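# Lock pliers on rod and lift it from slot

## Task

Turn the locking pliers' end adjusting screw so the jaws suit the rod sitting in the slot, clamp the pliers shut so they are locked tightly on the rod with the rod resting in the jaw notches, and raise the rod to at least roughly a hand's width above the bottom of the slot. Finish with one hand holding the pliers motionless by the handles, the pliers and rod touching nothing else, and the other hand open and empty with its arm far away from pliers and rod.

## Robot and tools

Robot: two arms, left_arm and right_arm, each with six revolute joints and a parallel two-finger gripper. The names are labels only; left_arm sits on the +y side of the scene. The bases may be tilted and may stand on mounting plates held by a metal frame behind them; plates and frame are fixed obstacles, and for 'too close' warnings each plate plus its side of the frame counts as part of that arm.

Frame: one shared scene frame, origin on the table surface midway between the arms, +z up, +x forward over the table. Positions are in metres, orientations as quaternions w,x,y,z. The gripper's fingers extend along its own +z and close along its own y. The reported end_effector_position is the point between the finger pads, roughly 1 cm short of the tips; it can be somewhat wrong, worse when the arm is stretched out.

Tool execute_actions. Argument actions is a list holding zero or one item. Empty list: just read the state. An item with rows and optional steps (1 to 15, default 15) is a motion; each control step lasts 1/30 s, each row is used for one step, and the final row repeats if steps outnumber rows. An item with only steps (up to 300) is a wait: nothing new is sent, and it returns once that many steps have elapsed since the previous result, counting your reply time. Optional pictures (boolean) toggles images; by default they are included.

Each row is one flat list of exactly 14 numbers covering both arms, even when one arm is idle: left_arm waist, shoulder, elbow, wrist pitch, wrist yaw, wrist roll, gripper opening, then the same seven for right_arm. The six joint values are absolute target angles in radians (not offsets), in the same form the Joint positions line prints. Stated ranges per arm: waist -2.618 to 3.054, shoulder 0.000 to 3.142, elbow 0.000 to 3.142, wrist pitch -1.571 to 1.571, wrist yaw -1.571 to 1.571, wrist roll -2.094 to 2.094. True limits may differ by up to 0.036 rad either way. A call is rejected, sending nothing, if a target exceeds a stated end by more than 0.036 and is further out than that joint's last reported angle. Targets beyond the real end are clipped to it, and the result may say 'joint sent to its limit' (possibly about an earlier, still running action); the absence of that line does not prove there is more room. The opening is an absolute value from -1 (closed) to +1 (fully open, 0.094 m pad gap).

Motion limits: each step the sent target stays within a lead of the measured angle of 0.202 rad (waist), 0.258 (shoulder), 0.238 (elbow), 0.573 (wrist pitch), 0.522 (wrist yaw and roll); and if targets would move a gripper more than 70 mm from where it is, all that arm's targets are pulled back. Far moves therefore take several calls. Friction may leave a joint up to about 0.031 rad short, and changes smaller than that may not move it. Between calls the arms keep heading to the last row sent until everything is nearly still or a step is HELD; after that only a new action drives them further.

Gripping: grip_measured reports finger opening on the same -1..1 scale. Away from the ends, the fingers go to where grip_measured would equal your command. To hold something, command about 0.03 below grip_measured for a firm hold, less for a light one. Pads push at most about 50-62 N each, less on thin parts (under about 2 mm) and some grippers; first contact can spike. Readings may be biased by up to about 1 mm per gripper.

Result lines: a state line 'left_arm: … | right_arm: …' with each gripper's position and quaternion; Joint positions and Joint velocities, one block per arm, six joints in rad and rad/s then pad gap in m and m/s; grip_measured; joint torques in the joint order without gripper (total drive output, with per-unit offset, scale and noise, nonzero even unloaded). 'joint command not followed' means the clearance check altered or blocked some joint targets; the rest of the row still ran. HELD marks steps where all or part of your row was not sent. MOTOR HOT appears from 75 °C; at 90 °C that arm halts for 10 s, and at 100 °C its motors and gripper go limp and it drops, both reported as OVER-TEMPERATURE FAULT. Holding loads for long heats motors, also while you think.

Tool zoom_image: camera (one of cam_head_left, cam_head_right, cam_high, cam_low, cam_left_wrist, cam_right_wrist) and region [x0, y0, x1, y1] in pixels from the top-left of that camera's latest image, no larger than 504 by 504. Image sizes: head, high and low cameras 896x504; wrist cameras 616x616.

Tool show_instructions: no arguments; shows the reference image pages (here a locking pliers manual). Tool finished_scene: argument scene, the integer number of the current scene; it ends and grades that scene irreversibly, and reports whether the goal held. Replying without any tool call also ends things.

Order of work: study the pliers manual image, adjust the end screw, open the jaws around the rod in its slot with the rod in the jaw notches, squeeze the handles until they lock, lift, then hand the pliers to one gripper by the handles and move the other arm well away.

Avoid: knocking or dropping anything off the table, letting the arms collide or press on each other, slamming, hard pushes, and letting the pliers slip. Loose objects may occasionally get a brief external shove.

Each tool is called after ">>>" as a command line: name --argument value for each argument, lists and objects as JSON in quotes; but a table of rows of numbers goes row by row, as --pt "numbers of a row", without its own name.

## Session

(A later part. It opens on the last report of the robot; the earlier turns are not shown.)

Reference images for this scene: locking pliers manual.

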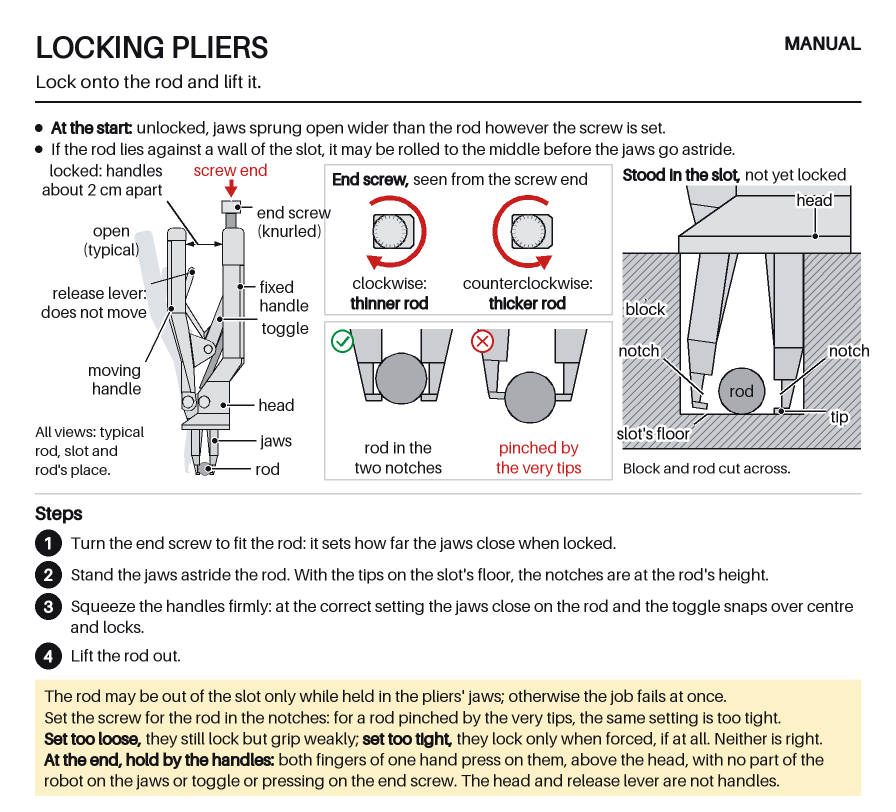

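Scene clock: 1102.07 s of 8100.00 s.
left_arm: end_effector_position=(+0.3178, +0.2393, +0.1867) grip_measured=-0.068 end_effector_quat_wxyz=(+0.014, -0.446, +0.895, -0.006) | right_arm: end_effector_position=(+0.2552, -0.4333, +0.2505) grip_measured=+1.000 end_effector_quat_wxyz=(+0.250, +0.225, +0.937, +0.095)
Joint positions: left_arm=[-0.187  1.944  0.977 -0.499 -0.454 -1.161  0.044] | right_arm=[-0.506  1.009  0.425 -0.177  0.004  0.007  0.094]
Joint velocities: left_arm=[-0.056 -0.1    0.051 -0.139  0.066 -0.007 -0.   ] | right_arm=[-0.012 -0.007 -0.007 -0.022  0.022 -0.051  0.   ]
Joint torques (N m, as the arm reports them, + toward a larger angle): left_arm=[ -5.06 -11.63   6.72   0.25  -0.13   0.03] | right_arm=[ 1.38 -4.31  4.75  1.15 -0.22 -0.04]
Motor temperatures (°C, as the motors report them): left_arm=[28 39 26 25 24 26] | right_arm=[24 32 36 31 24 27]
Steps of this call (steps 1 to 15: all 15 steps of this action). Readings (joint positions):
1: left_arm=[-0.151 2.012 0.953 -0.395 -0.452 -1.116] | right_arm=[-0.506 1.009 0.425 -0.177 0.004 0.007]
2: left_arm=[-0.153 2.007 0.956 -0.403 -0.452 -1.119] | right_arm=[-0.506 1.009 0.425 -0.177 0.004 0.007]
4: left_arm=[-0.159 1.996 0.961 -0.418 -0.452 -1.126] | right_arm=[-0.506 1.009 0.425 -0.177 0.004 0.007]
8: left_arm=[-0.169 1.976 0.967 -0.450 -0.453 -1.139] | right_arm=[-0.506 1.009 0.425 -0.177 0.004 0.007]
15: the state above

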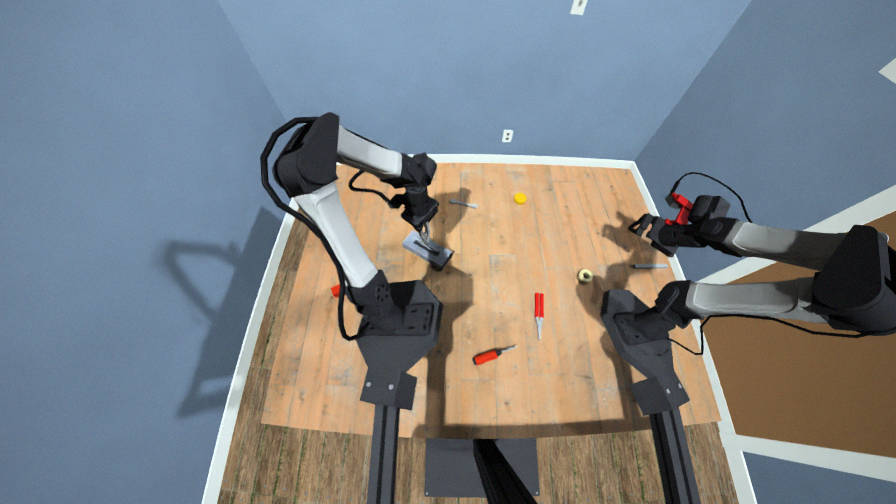

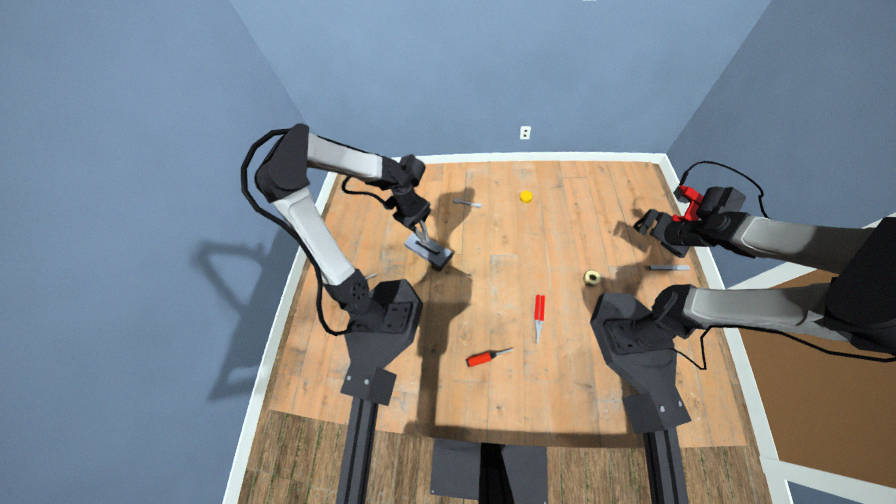

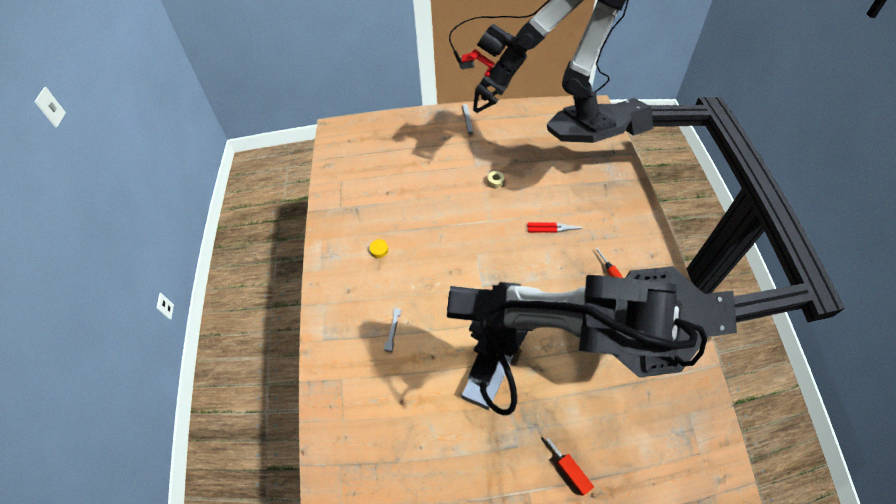

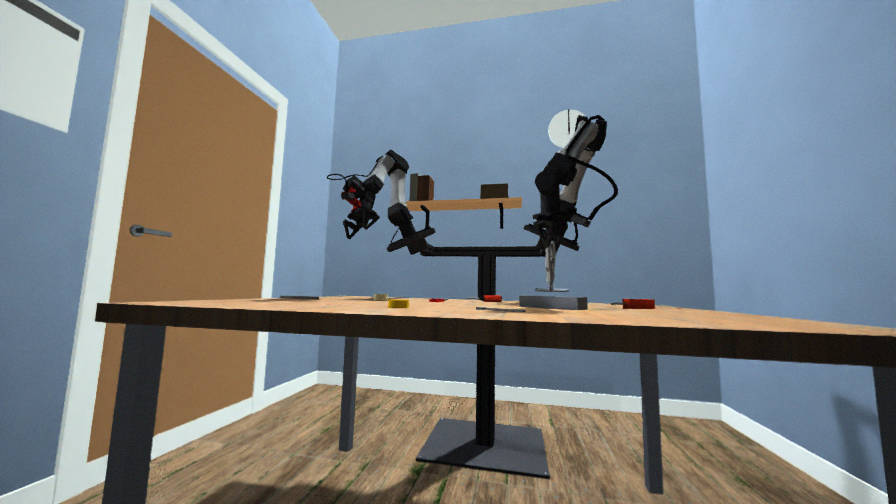

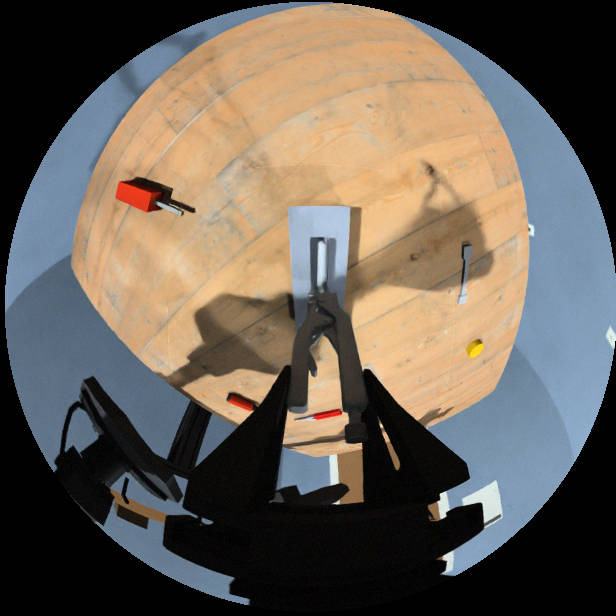

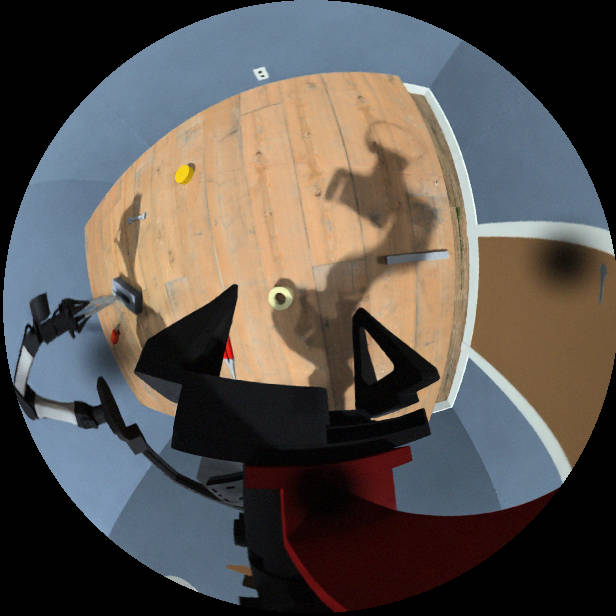

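>>> execute_actions --actions '[{"rows":[[-0.202,1.922,1.002,-0.545,-0.462,-1.177,-0.095,-0.5,1,0.4,-0.2,0,0,1],[-0.202,1.915,1.007,-0.565,-0.462,-1.177,-0.095,-0.5,1,0.4,-0.2,0,0,1],[-0.202,1.907,1.013,-0.585,-0.462,-1.177,-0.095,-0.5,1,0.4,-0.2,0,0,1],[-0.202,1.898,1.019,-0.605,-0.462,-1.177,-0.095,-0.5,1,0.4,-0.2,0,0,1],[-0.202,1.889,1.025,-0.622,-0.462,-1.177,-0.095,-0.5,1,0.4,-0.2,0,0,1],[-0.202,1.88,1.031,-0.638,-0.462,-1.177,-0.095,-0.5,1,0.4,-0.2,0,0,1],[-0.202,1.871,1.037,-0.653,-0.462,-1.177,-0.095,-0.5,1,0.4,-0.2,0,0,1],[-0.202,1.862,1.043,-0.668,-0.462,-1.177,-0.095,-0.5,1,0.4,-0.2,0,0,1],[-0.202,1.853,1.05,-0.684,-0.462,-1.177,-0.095,-0.5,1,0.4,-0.2,0,0,1],[-0.202,1.844,1.056,-0.699,-0.462,-1.177,-0.095,-0.5,1,0.4,-0.2,0,0,1],[-0.202,1.835,1.062,-0.714,-0.462,-1.177,-0.095,-0.5,1,0.4,-0.2,0,0,1],[-0.202,1.826,1.069,-0.73,-0.462,-1.177,-0.095,-0.5,1,0.4,-0.2,0,0,1],[-0.202,1.817,1.075,-0.745,-0.462,-1.177,-0.095,-0.5,1,0.4,-0.2,0,0,1],[-0.202,1.808,1.081,-0.76,-0.462,-1.177,-0.095,-0.5,1,0.4,-0.2,0,0,1],[-0.202,1.799,1.088,-0.776,-0.462,-1.177,-0.095,-0.5,1,0.4,-0.2,0,0,1]],"steps":15}]' --pictures false

>>> execute_actions --actions '[{"rows":[[-0.202,1.79,1.096,-0.793,-0.462,-1.177,-0.095,-0.5,1,0.4,-0.2,0,0,1],[-0.202,1.781,1.105,-0.811,-0.462,-1.177,-0.095,-0.5,1,0.4,-0.2,0,0,1],[-0.202,1.772,1.114,-0.829,-0.462,-1.177,-0.095,-0.5,1,0.4,-0.2,0,0,1],[-0.202,1.763,1.123,-0.847,-0.462,-1.177,-0.095,-0.5,1,0.4,-0.2,0,0,1],[-0.202,1.754,1.132,-0.865,-0.462,-1.177,-0.095,-0.5,1,0.4,-0.2,0,0,1],[-0.202,1.745,1.141,-0.883,-0.462,-1.177,-0.095,-0.5,1,0.4,-0.2,0,0,1],[-0.202,1.736,1.15,-0.901,-0.462,-1.177,-0.095,-0.5,1,0.4,-0.2,0,0,1],[-0.202,1.727,1.159,-0.919,-0.462,-1.177,-0.095,-0.5,1,0.4,-0.2,0,0,1],[-0.202,1.718,1.168,-0.937,-0.462,-1.177,-0.095,-0.5,1,0.4,-0.2,0,0,1],[-0.202,1.709,1.177,-0.955,-0.462,-1.177,-0.095,-0.5,1,0.4,-0.2,0,0,1],[-0.202,1.7,1.186,-0.97,-0.462,-1.177,-0.095,-0.5,1,0.4,-0.2,0,0,1],[-0.202,1.692,1.194,-0.98,-0.462,-1.177,-0.095,-0.5,1,0.4,-0.2,0,0,1],[-0.202,1.685,1.201,-0.988,-0.462,-1.177,-0.095,-0.5,1,0.4,-0.2,0,0,1],[-0.202,1.68,1.206,-0.99,-0.462,-1.177,-0.095,-0.5,1,0.4,-0.2,0,0,1],[-0.202,1.677,1.21,-0.99,-0.462,-1.177,-0.095,-0.5,1,0.4,-0.2,0,0,1]],"steps":15}]' --pictures false

>>> execute_actions --actions '[{"steps":30}]'

>>> zoom_image --camera "cam_low" --region '[500, 180, 640, 320]'

Scene clock: 1124.80 s of 8100.00 s.
left_arm: end_effector_position=(+0.3262, +0.2589, +0.2313) grip_measured=-0.068 end_effector_quat_wxyz=(+0.014, -0.449, +0.893, -0.005) | right_arm: end_effector_position=(+0.2552, -0.4333, +0.2505) grip_measured=+1.000 end_effector_quat_wxyz=(+0.250, +0.225, +0.937, +0.095)
Joint positions: left_arm=[-0.189  1.829  1.058 -0.697 -0.456 -1.17   0.044] | right_arm=[-0.506  1.009  0.425 -0.177  0.004  0.007  0.094]
Joint velocities: left_arm=[ 0.017 -0.261  0.168 -0.505 -0.066 -0.051 -0.   ] | right_arm=[ 0.002 -0.012 -0.007  0.007 -0.095 -0.066  0.   ]
Joint torques (N m, as the arm reports them, + toward a larger angle): left_arm=[ -5.   -11.56   7.46   0.27  -0.14   0.05] | right_arm=[ 1.33 -4.3   4.82  1.22 -0.27 -0.02]
Motor temperatures (°C, as the motors report them): left_arm=[29 40 27 25 24 26] | right_arm=[24 32 36 31 24 27]
Steps of this call (steps 1 to 30: the robot went on to your last target; steps 31 to 667: nothing new was sent; steps 668 to 682: all 15 steps of this action). Readings (joint positions):
668: left_arm=[-0.189 1.941 0.980 -0.517 -0.455 -1.170] | right_arm=[-0.506 1.009 0.425 -0.177 0.004 0.007]
669: left_arm=[-0.189 1.939 0.980 -0.522 -0.455 -1.170] | right_arm=[-0.506 1.009 0.425 -0.177 0.004 0.007]
671: left_arm=[-0.189 1.933 0.986 -0.544 -0.455 -1.170] | right_arm=[-0.506 1.009 0.425 -0.177 0.004 0.007]
675: left_arm=[-0.189 1.898 1.009 -0.602 -0.455 -1.170] | right_arm=[-0.506 1.009 0.425 -0.177 0.004 0.007]
682: the state above

Scene clock: 1125.30 s of 8100.00 s.
left_arm: end_effector_position=(+0.3325, +0.2869, +0.2909) grip_measured=-0.068 end_effector_quat_wxyz=(+0.019, -0.452, +0.892, -0.009) | right_arm: end_effector_position=(+0.2552, -0.4333, +0.2505) grip_measured=+1.000 end_effector_quat_wxyz=(+0.250, +0.225, +0.937, +0.095)
Joint positions: left_arm=[-0.189  1.698  1.182 -0.939 -0.458 -1.17   0.044] | right_arm=[-0.506  1.009  0.425 -0.177  0.004  0.007  0.094]
Joint velocities: left_arm=[-0.007 -0.183  0.198 -0.256  0.007 -0.066 -0.001] | right_arm=[-0.012 -0.007 -0.012  0.007 -0.037  0.037  0.   ]
Joint torques (N m, as the arm reports them, + toward a larger angle): left_arm=[ -4.74 -10.4    7.93   0.34  -0.08   0.05] | right_arm=[ 1.34 -4.43  4.77  1.18 -0.26 -0.03]
Motor temperatures (°C, as the motors report them): left_arm=[29 40 27 25 24 26] | right_arm=[24 32 36 31 24 27]
Steps of this call (steps 1 to 15: all 15 steps of this action). Readings (joint positions):
1: left_arm=[-0.189 1.820 1.065 -0.713 -0.457 -1.170] | right_arm=[-0.506 1.009 0.425 -0.177 0.004 0.007]
2: left_arm=[-0.189 1.812 1.072 -0.729 -0.457 -1.170] | right_arm=[-0.506 1.009 0.425 -0.177 0.004 0.007]
4: left_arm=[-0.189 1.795 1.087 -0.763 -0.457 -1.170] | right_arm=[-0.506 1.009 0.425 -0.177 0.004 0.007]
8: left_arm=[-0.189 1.760 1.123 -0.833 -0.457 -1.170] | right_arm=[-0.506 1.009 0.425 -0.177 0.004 0.007]
15: the state above

Scene clock: 1126.30 s of 8100.00 s.
left_arm: end_effector_position=(+0.3287, +0.2909, +0.2964) grip_measured=-0.068 end_effector_quat_wxyz=(+0.014, -0.449, +0.894, -0.004) | right_arm: end_effector_position=(+0.2552, -0.4333, +0.2505) grip_measured=+1.000 end_effector_quat_wxyz=(+0.250, +0.225, +0.937, +0.095)
Joint positions: left_arm=[-0.189  1.687  1.194 -0.978 -0.459 -1.17   0.044] | right_arm=[-0.506  1.009  0.425 -0.177  0.004  0.007  0.094]
Joint velocities: left_arm=[-0.007 -0.002 -0.002 -0.066  0.066  0.037 -0.001] | right_arm=[-0.012 -0.002 -0.002 -0.037 -0.066  0.022  0.   ]
Joint torques (N m, as the arm reports them, + toward a larger angle): left_arm=[ -4.72 -10.35   7.98   0.27  -0.09   0.04] | right_arm=[ 1.5  -4.38  4.83  1.14 -0.24 -0.05]
Motor temperatures (°C, as the motors report them): left_arm=[29 40 28 25 24 26] | right_arm=[24 32 36 31 24 27]
Steps of this call (steps 1 to 30: the robot went on to your last target). Readings (joint positions):
1: left_arm=[-0.189 1.693 1.188 -0.947 -0.458 -1.170] | right_arm=[-0.506 1.009 0.425 -0.177 0.004 0.007]
2: left_arm=[-0.189 1.689 1.191 -0.952 -0.458 -1.170] | right_arm=[-0.506 1.009 0.425 -0.177 0.004 0.007]
4: left_arm=[-0.189 1.687 1.194 -0.959 -0.459 -1.170] | right_arm=[-0.506 1.009 0.425 -0.177 0.004 0.007]
8: left_arm=[-0.189 1.687 1.194 -0.971 -0.459 -1.170] | right_arm=[-0.506 1.009 0.425 -0.177 0.004 0.007]
30: the state above
All arms were judged still, so your last target was given up. Only a new action makes them travel on or press farther. Fingers that are still opening or closing keep moving.

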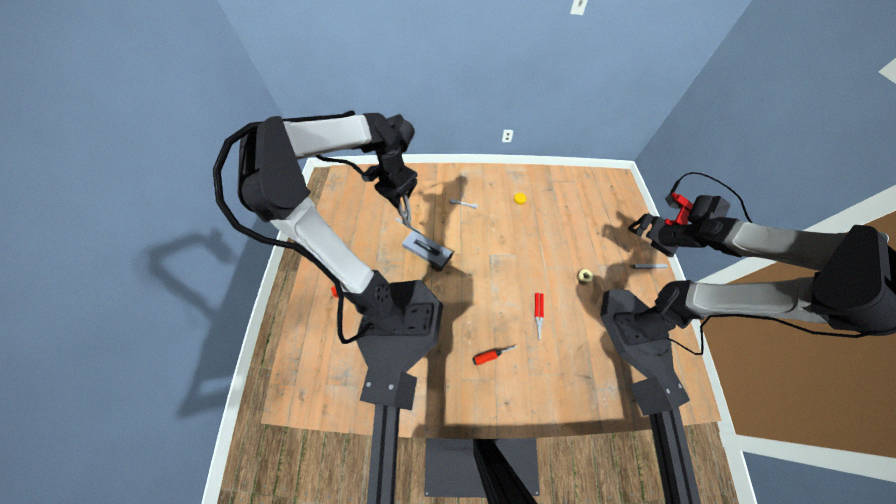

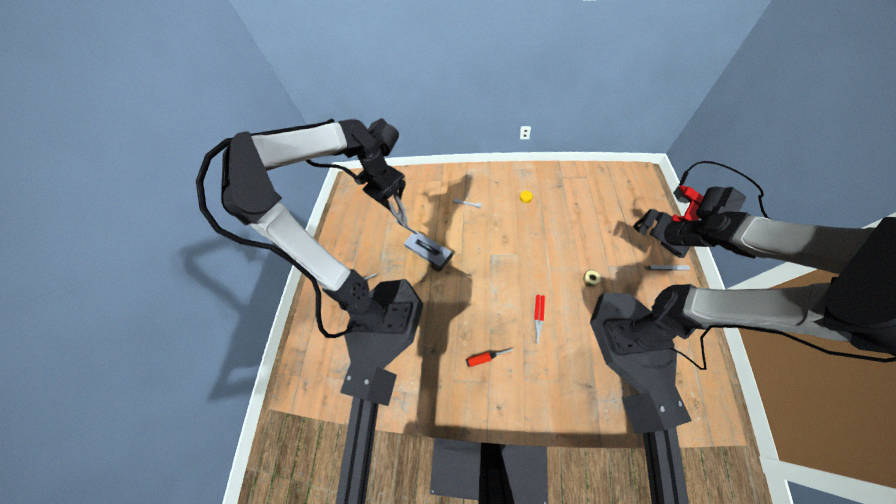

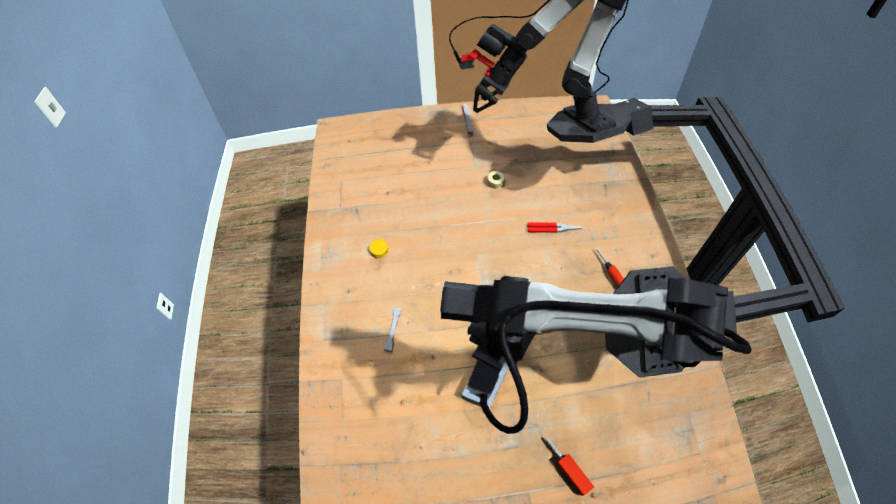

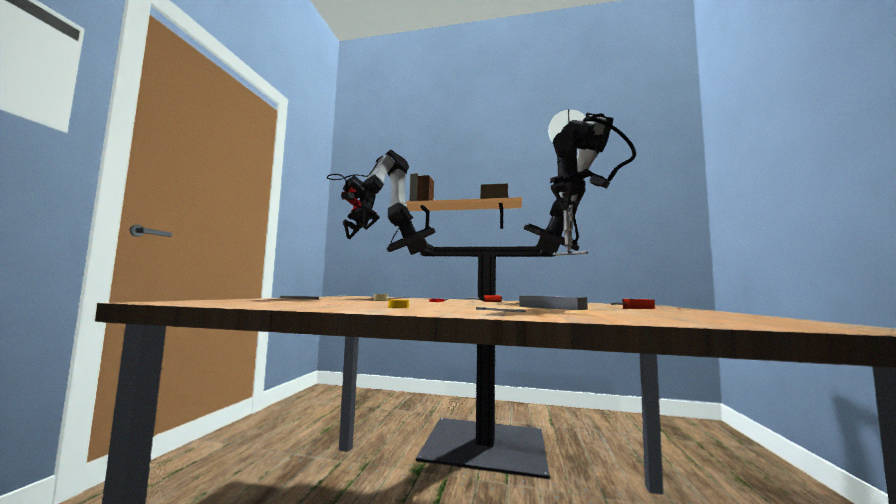

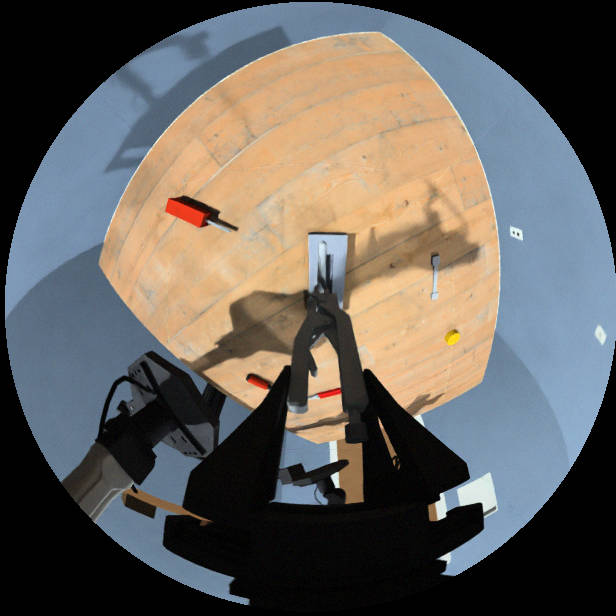

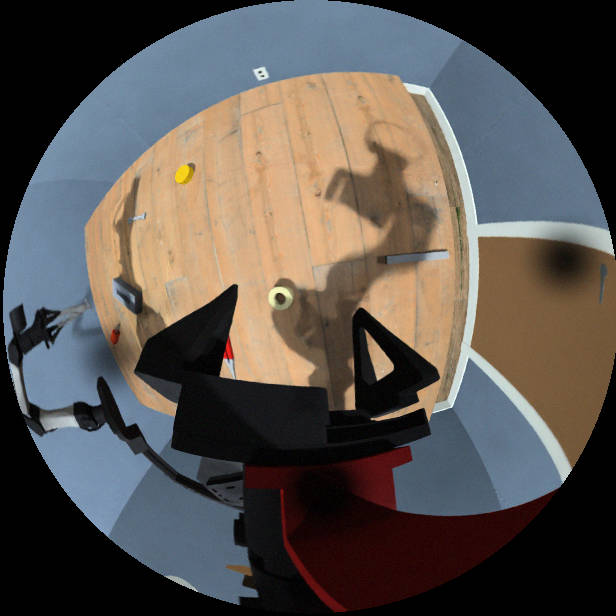

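Region (500, 180, 640, 320) of cam_low's 896x504 image, scaled by 3.600, with more detail than that image has.

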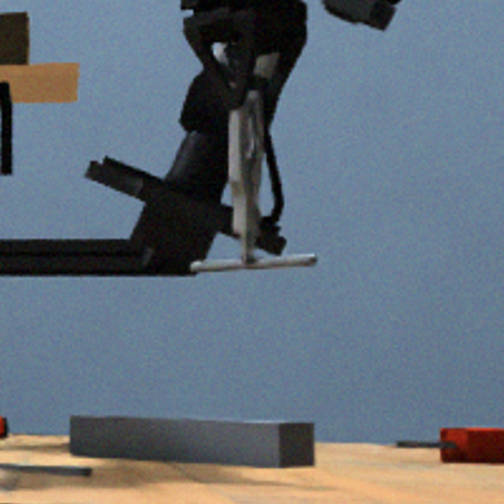

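>>> execute_actions --actions '[]'

Scene clock: 1129.43 s of 8100.00 s.
left_arm: end_effector_position=(+0.3287, +0.2909, +0.2964) grip_measured=-0.068 end_effector_quat_wxyz=(+0.014, -0.449, +0.894, -0.004) | right_arm: end_effector_position=(+0.2552, -0.4333, +0.2505) grip_measured=+1.000 end_effector_quat_wxyz=(+0.250, +0.225, +0.937, +0.095)
Joint positions: left_arm=[-0.189  1.687  1.194 -0.978 -0.459 -1.17   0.044] | right_arm=[-0.506  1.009  0.425 -0.177  0.004  0.007  0.094]
Joint velocities: left_arm=[ 0.002  0.007 -0.002 -0.051 -0.007  0.007 -0.   ] | right_arm=[-0.002 -0.007 -0.002  0.022  0.051 -0.022  0.   ]
Joint torques (N m, as the arm reports them, + toward a larger angle): left_arm=[ -4.73 -10.35   7.98   0.27  -0.1    0.04] | right_arm=[ 1.33 -4.32  4.7   1.22 -0.26 -0.06]
Motor temperatures (°C, as the motors report them): left_arm=[29 40 28 25 24 26] | right_arm=[24 32 36 31 24 27]
Steps of this call (steps 1 to 94: nothing new was sent). Readings (joint positions):
1: left_arm=[-0.189 1.687 1.194 -0.978 -0.459 -1.170] | right_arm=[-0.506 1.009 0.425 -0.177 0.004 0.007]
2: left_arm=[-0.189 1.687 1.194 -0.978 -0.459 -1.170] | right_arm=[-0.506 1.009 0.425 -0.177 0.004 0.007]
4: left_arm=[-0.189 1.687 1.194 -0.978 -0.459 -1.170] | right_arm=[-0.506 1.009 0.425 -0.177 0.004 0.007]
8: left_arm=[-0.189 1.687 1.194 -0.978 -0.459 -1.170] | right_arm=[-0.506 1.009 0.425 -0.177 0.004 0.007]
94: the state above

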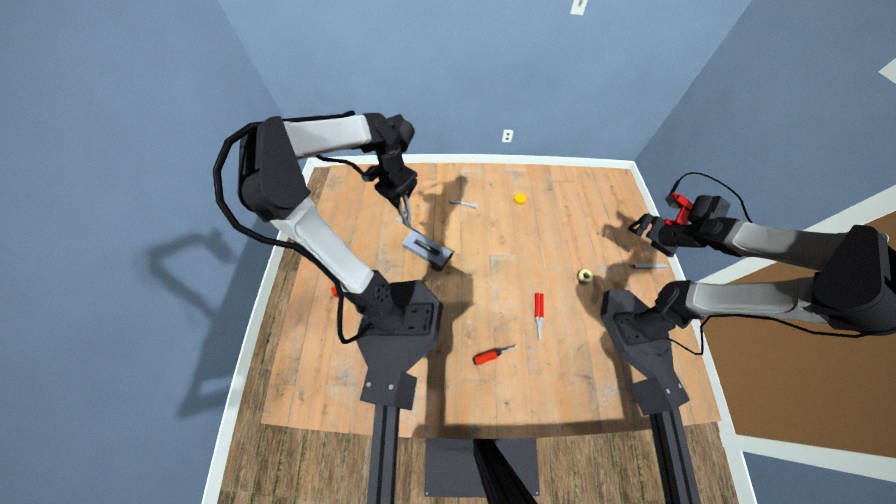

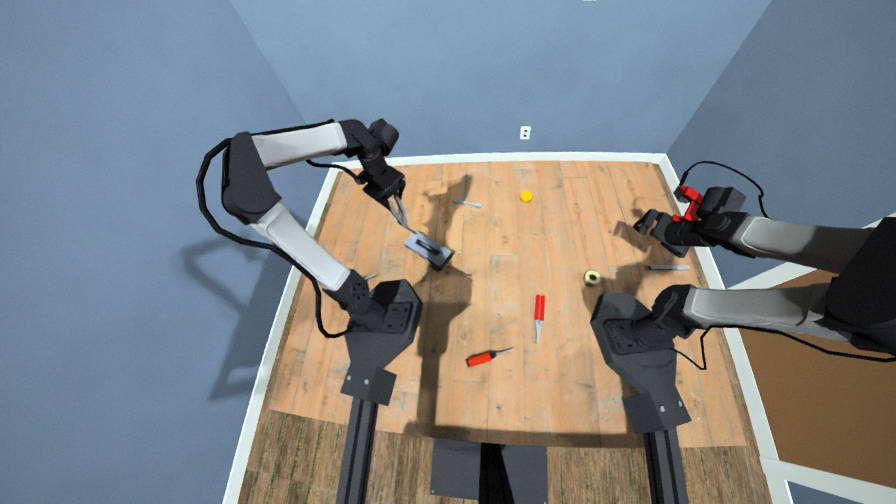

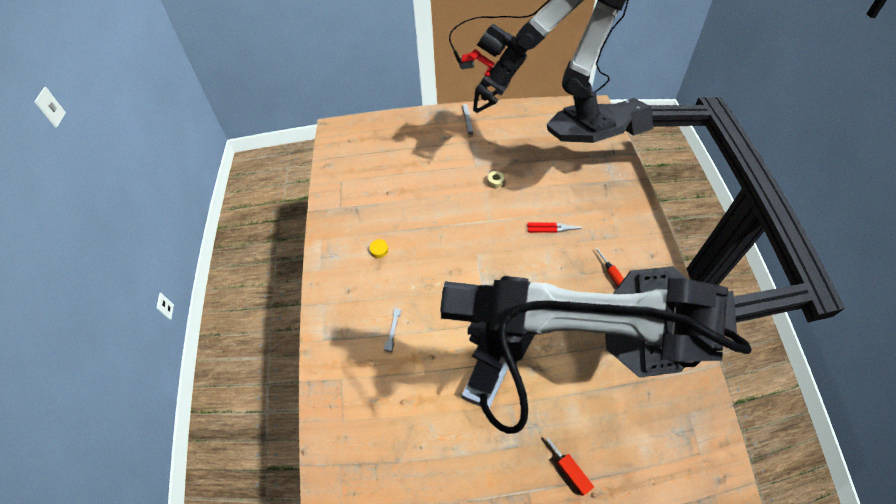

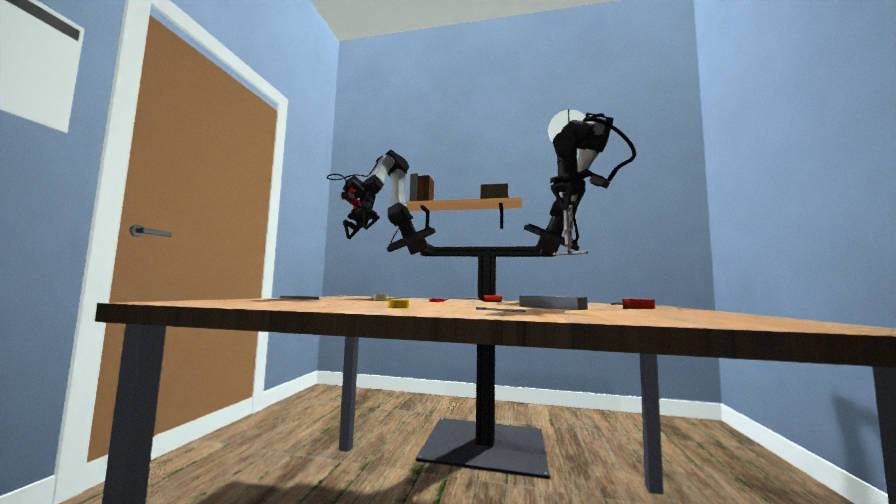

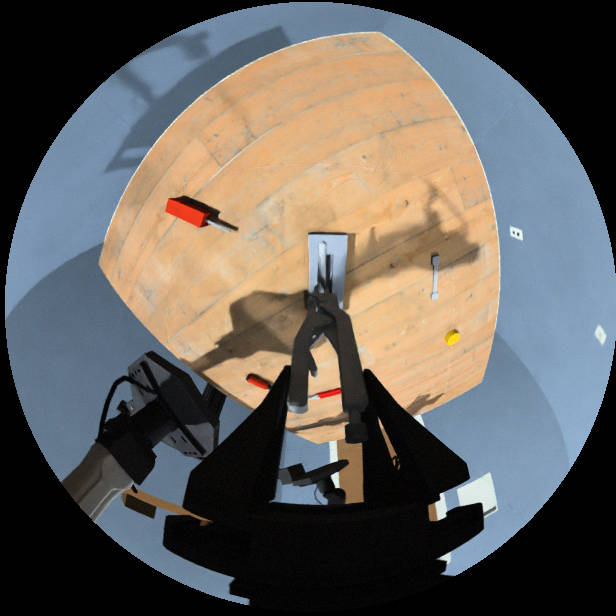

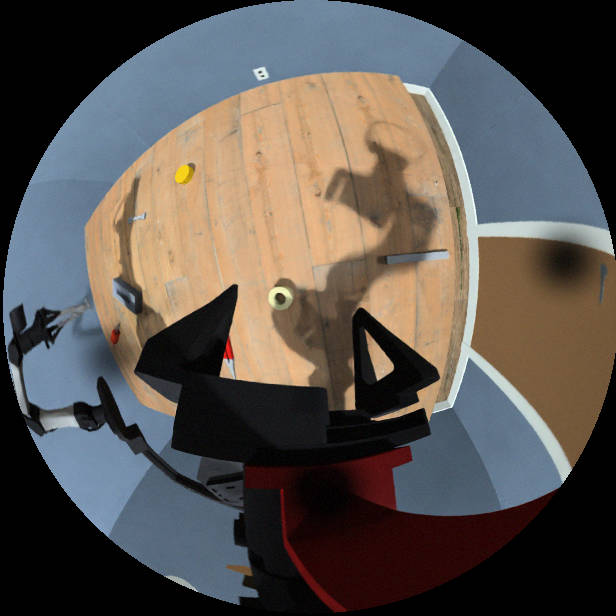

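>>> finished_scene --scene 2

The scene is finished: the task was done.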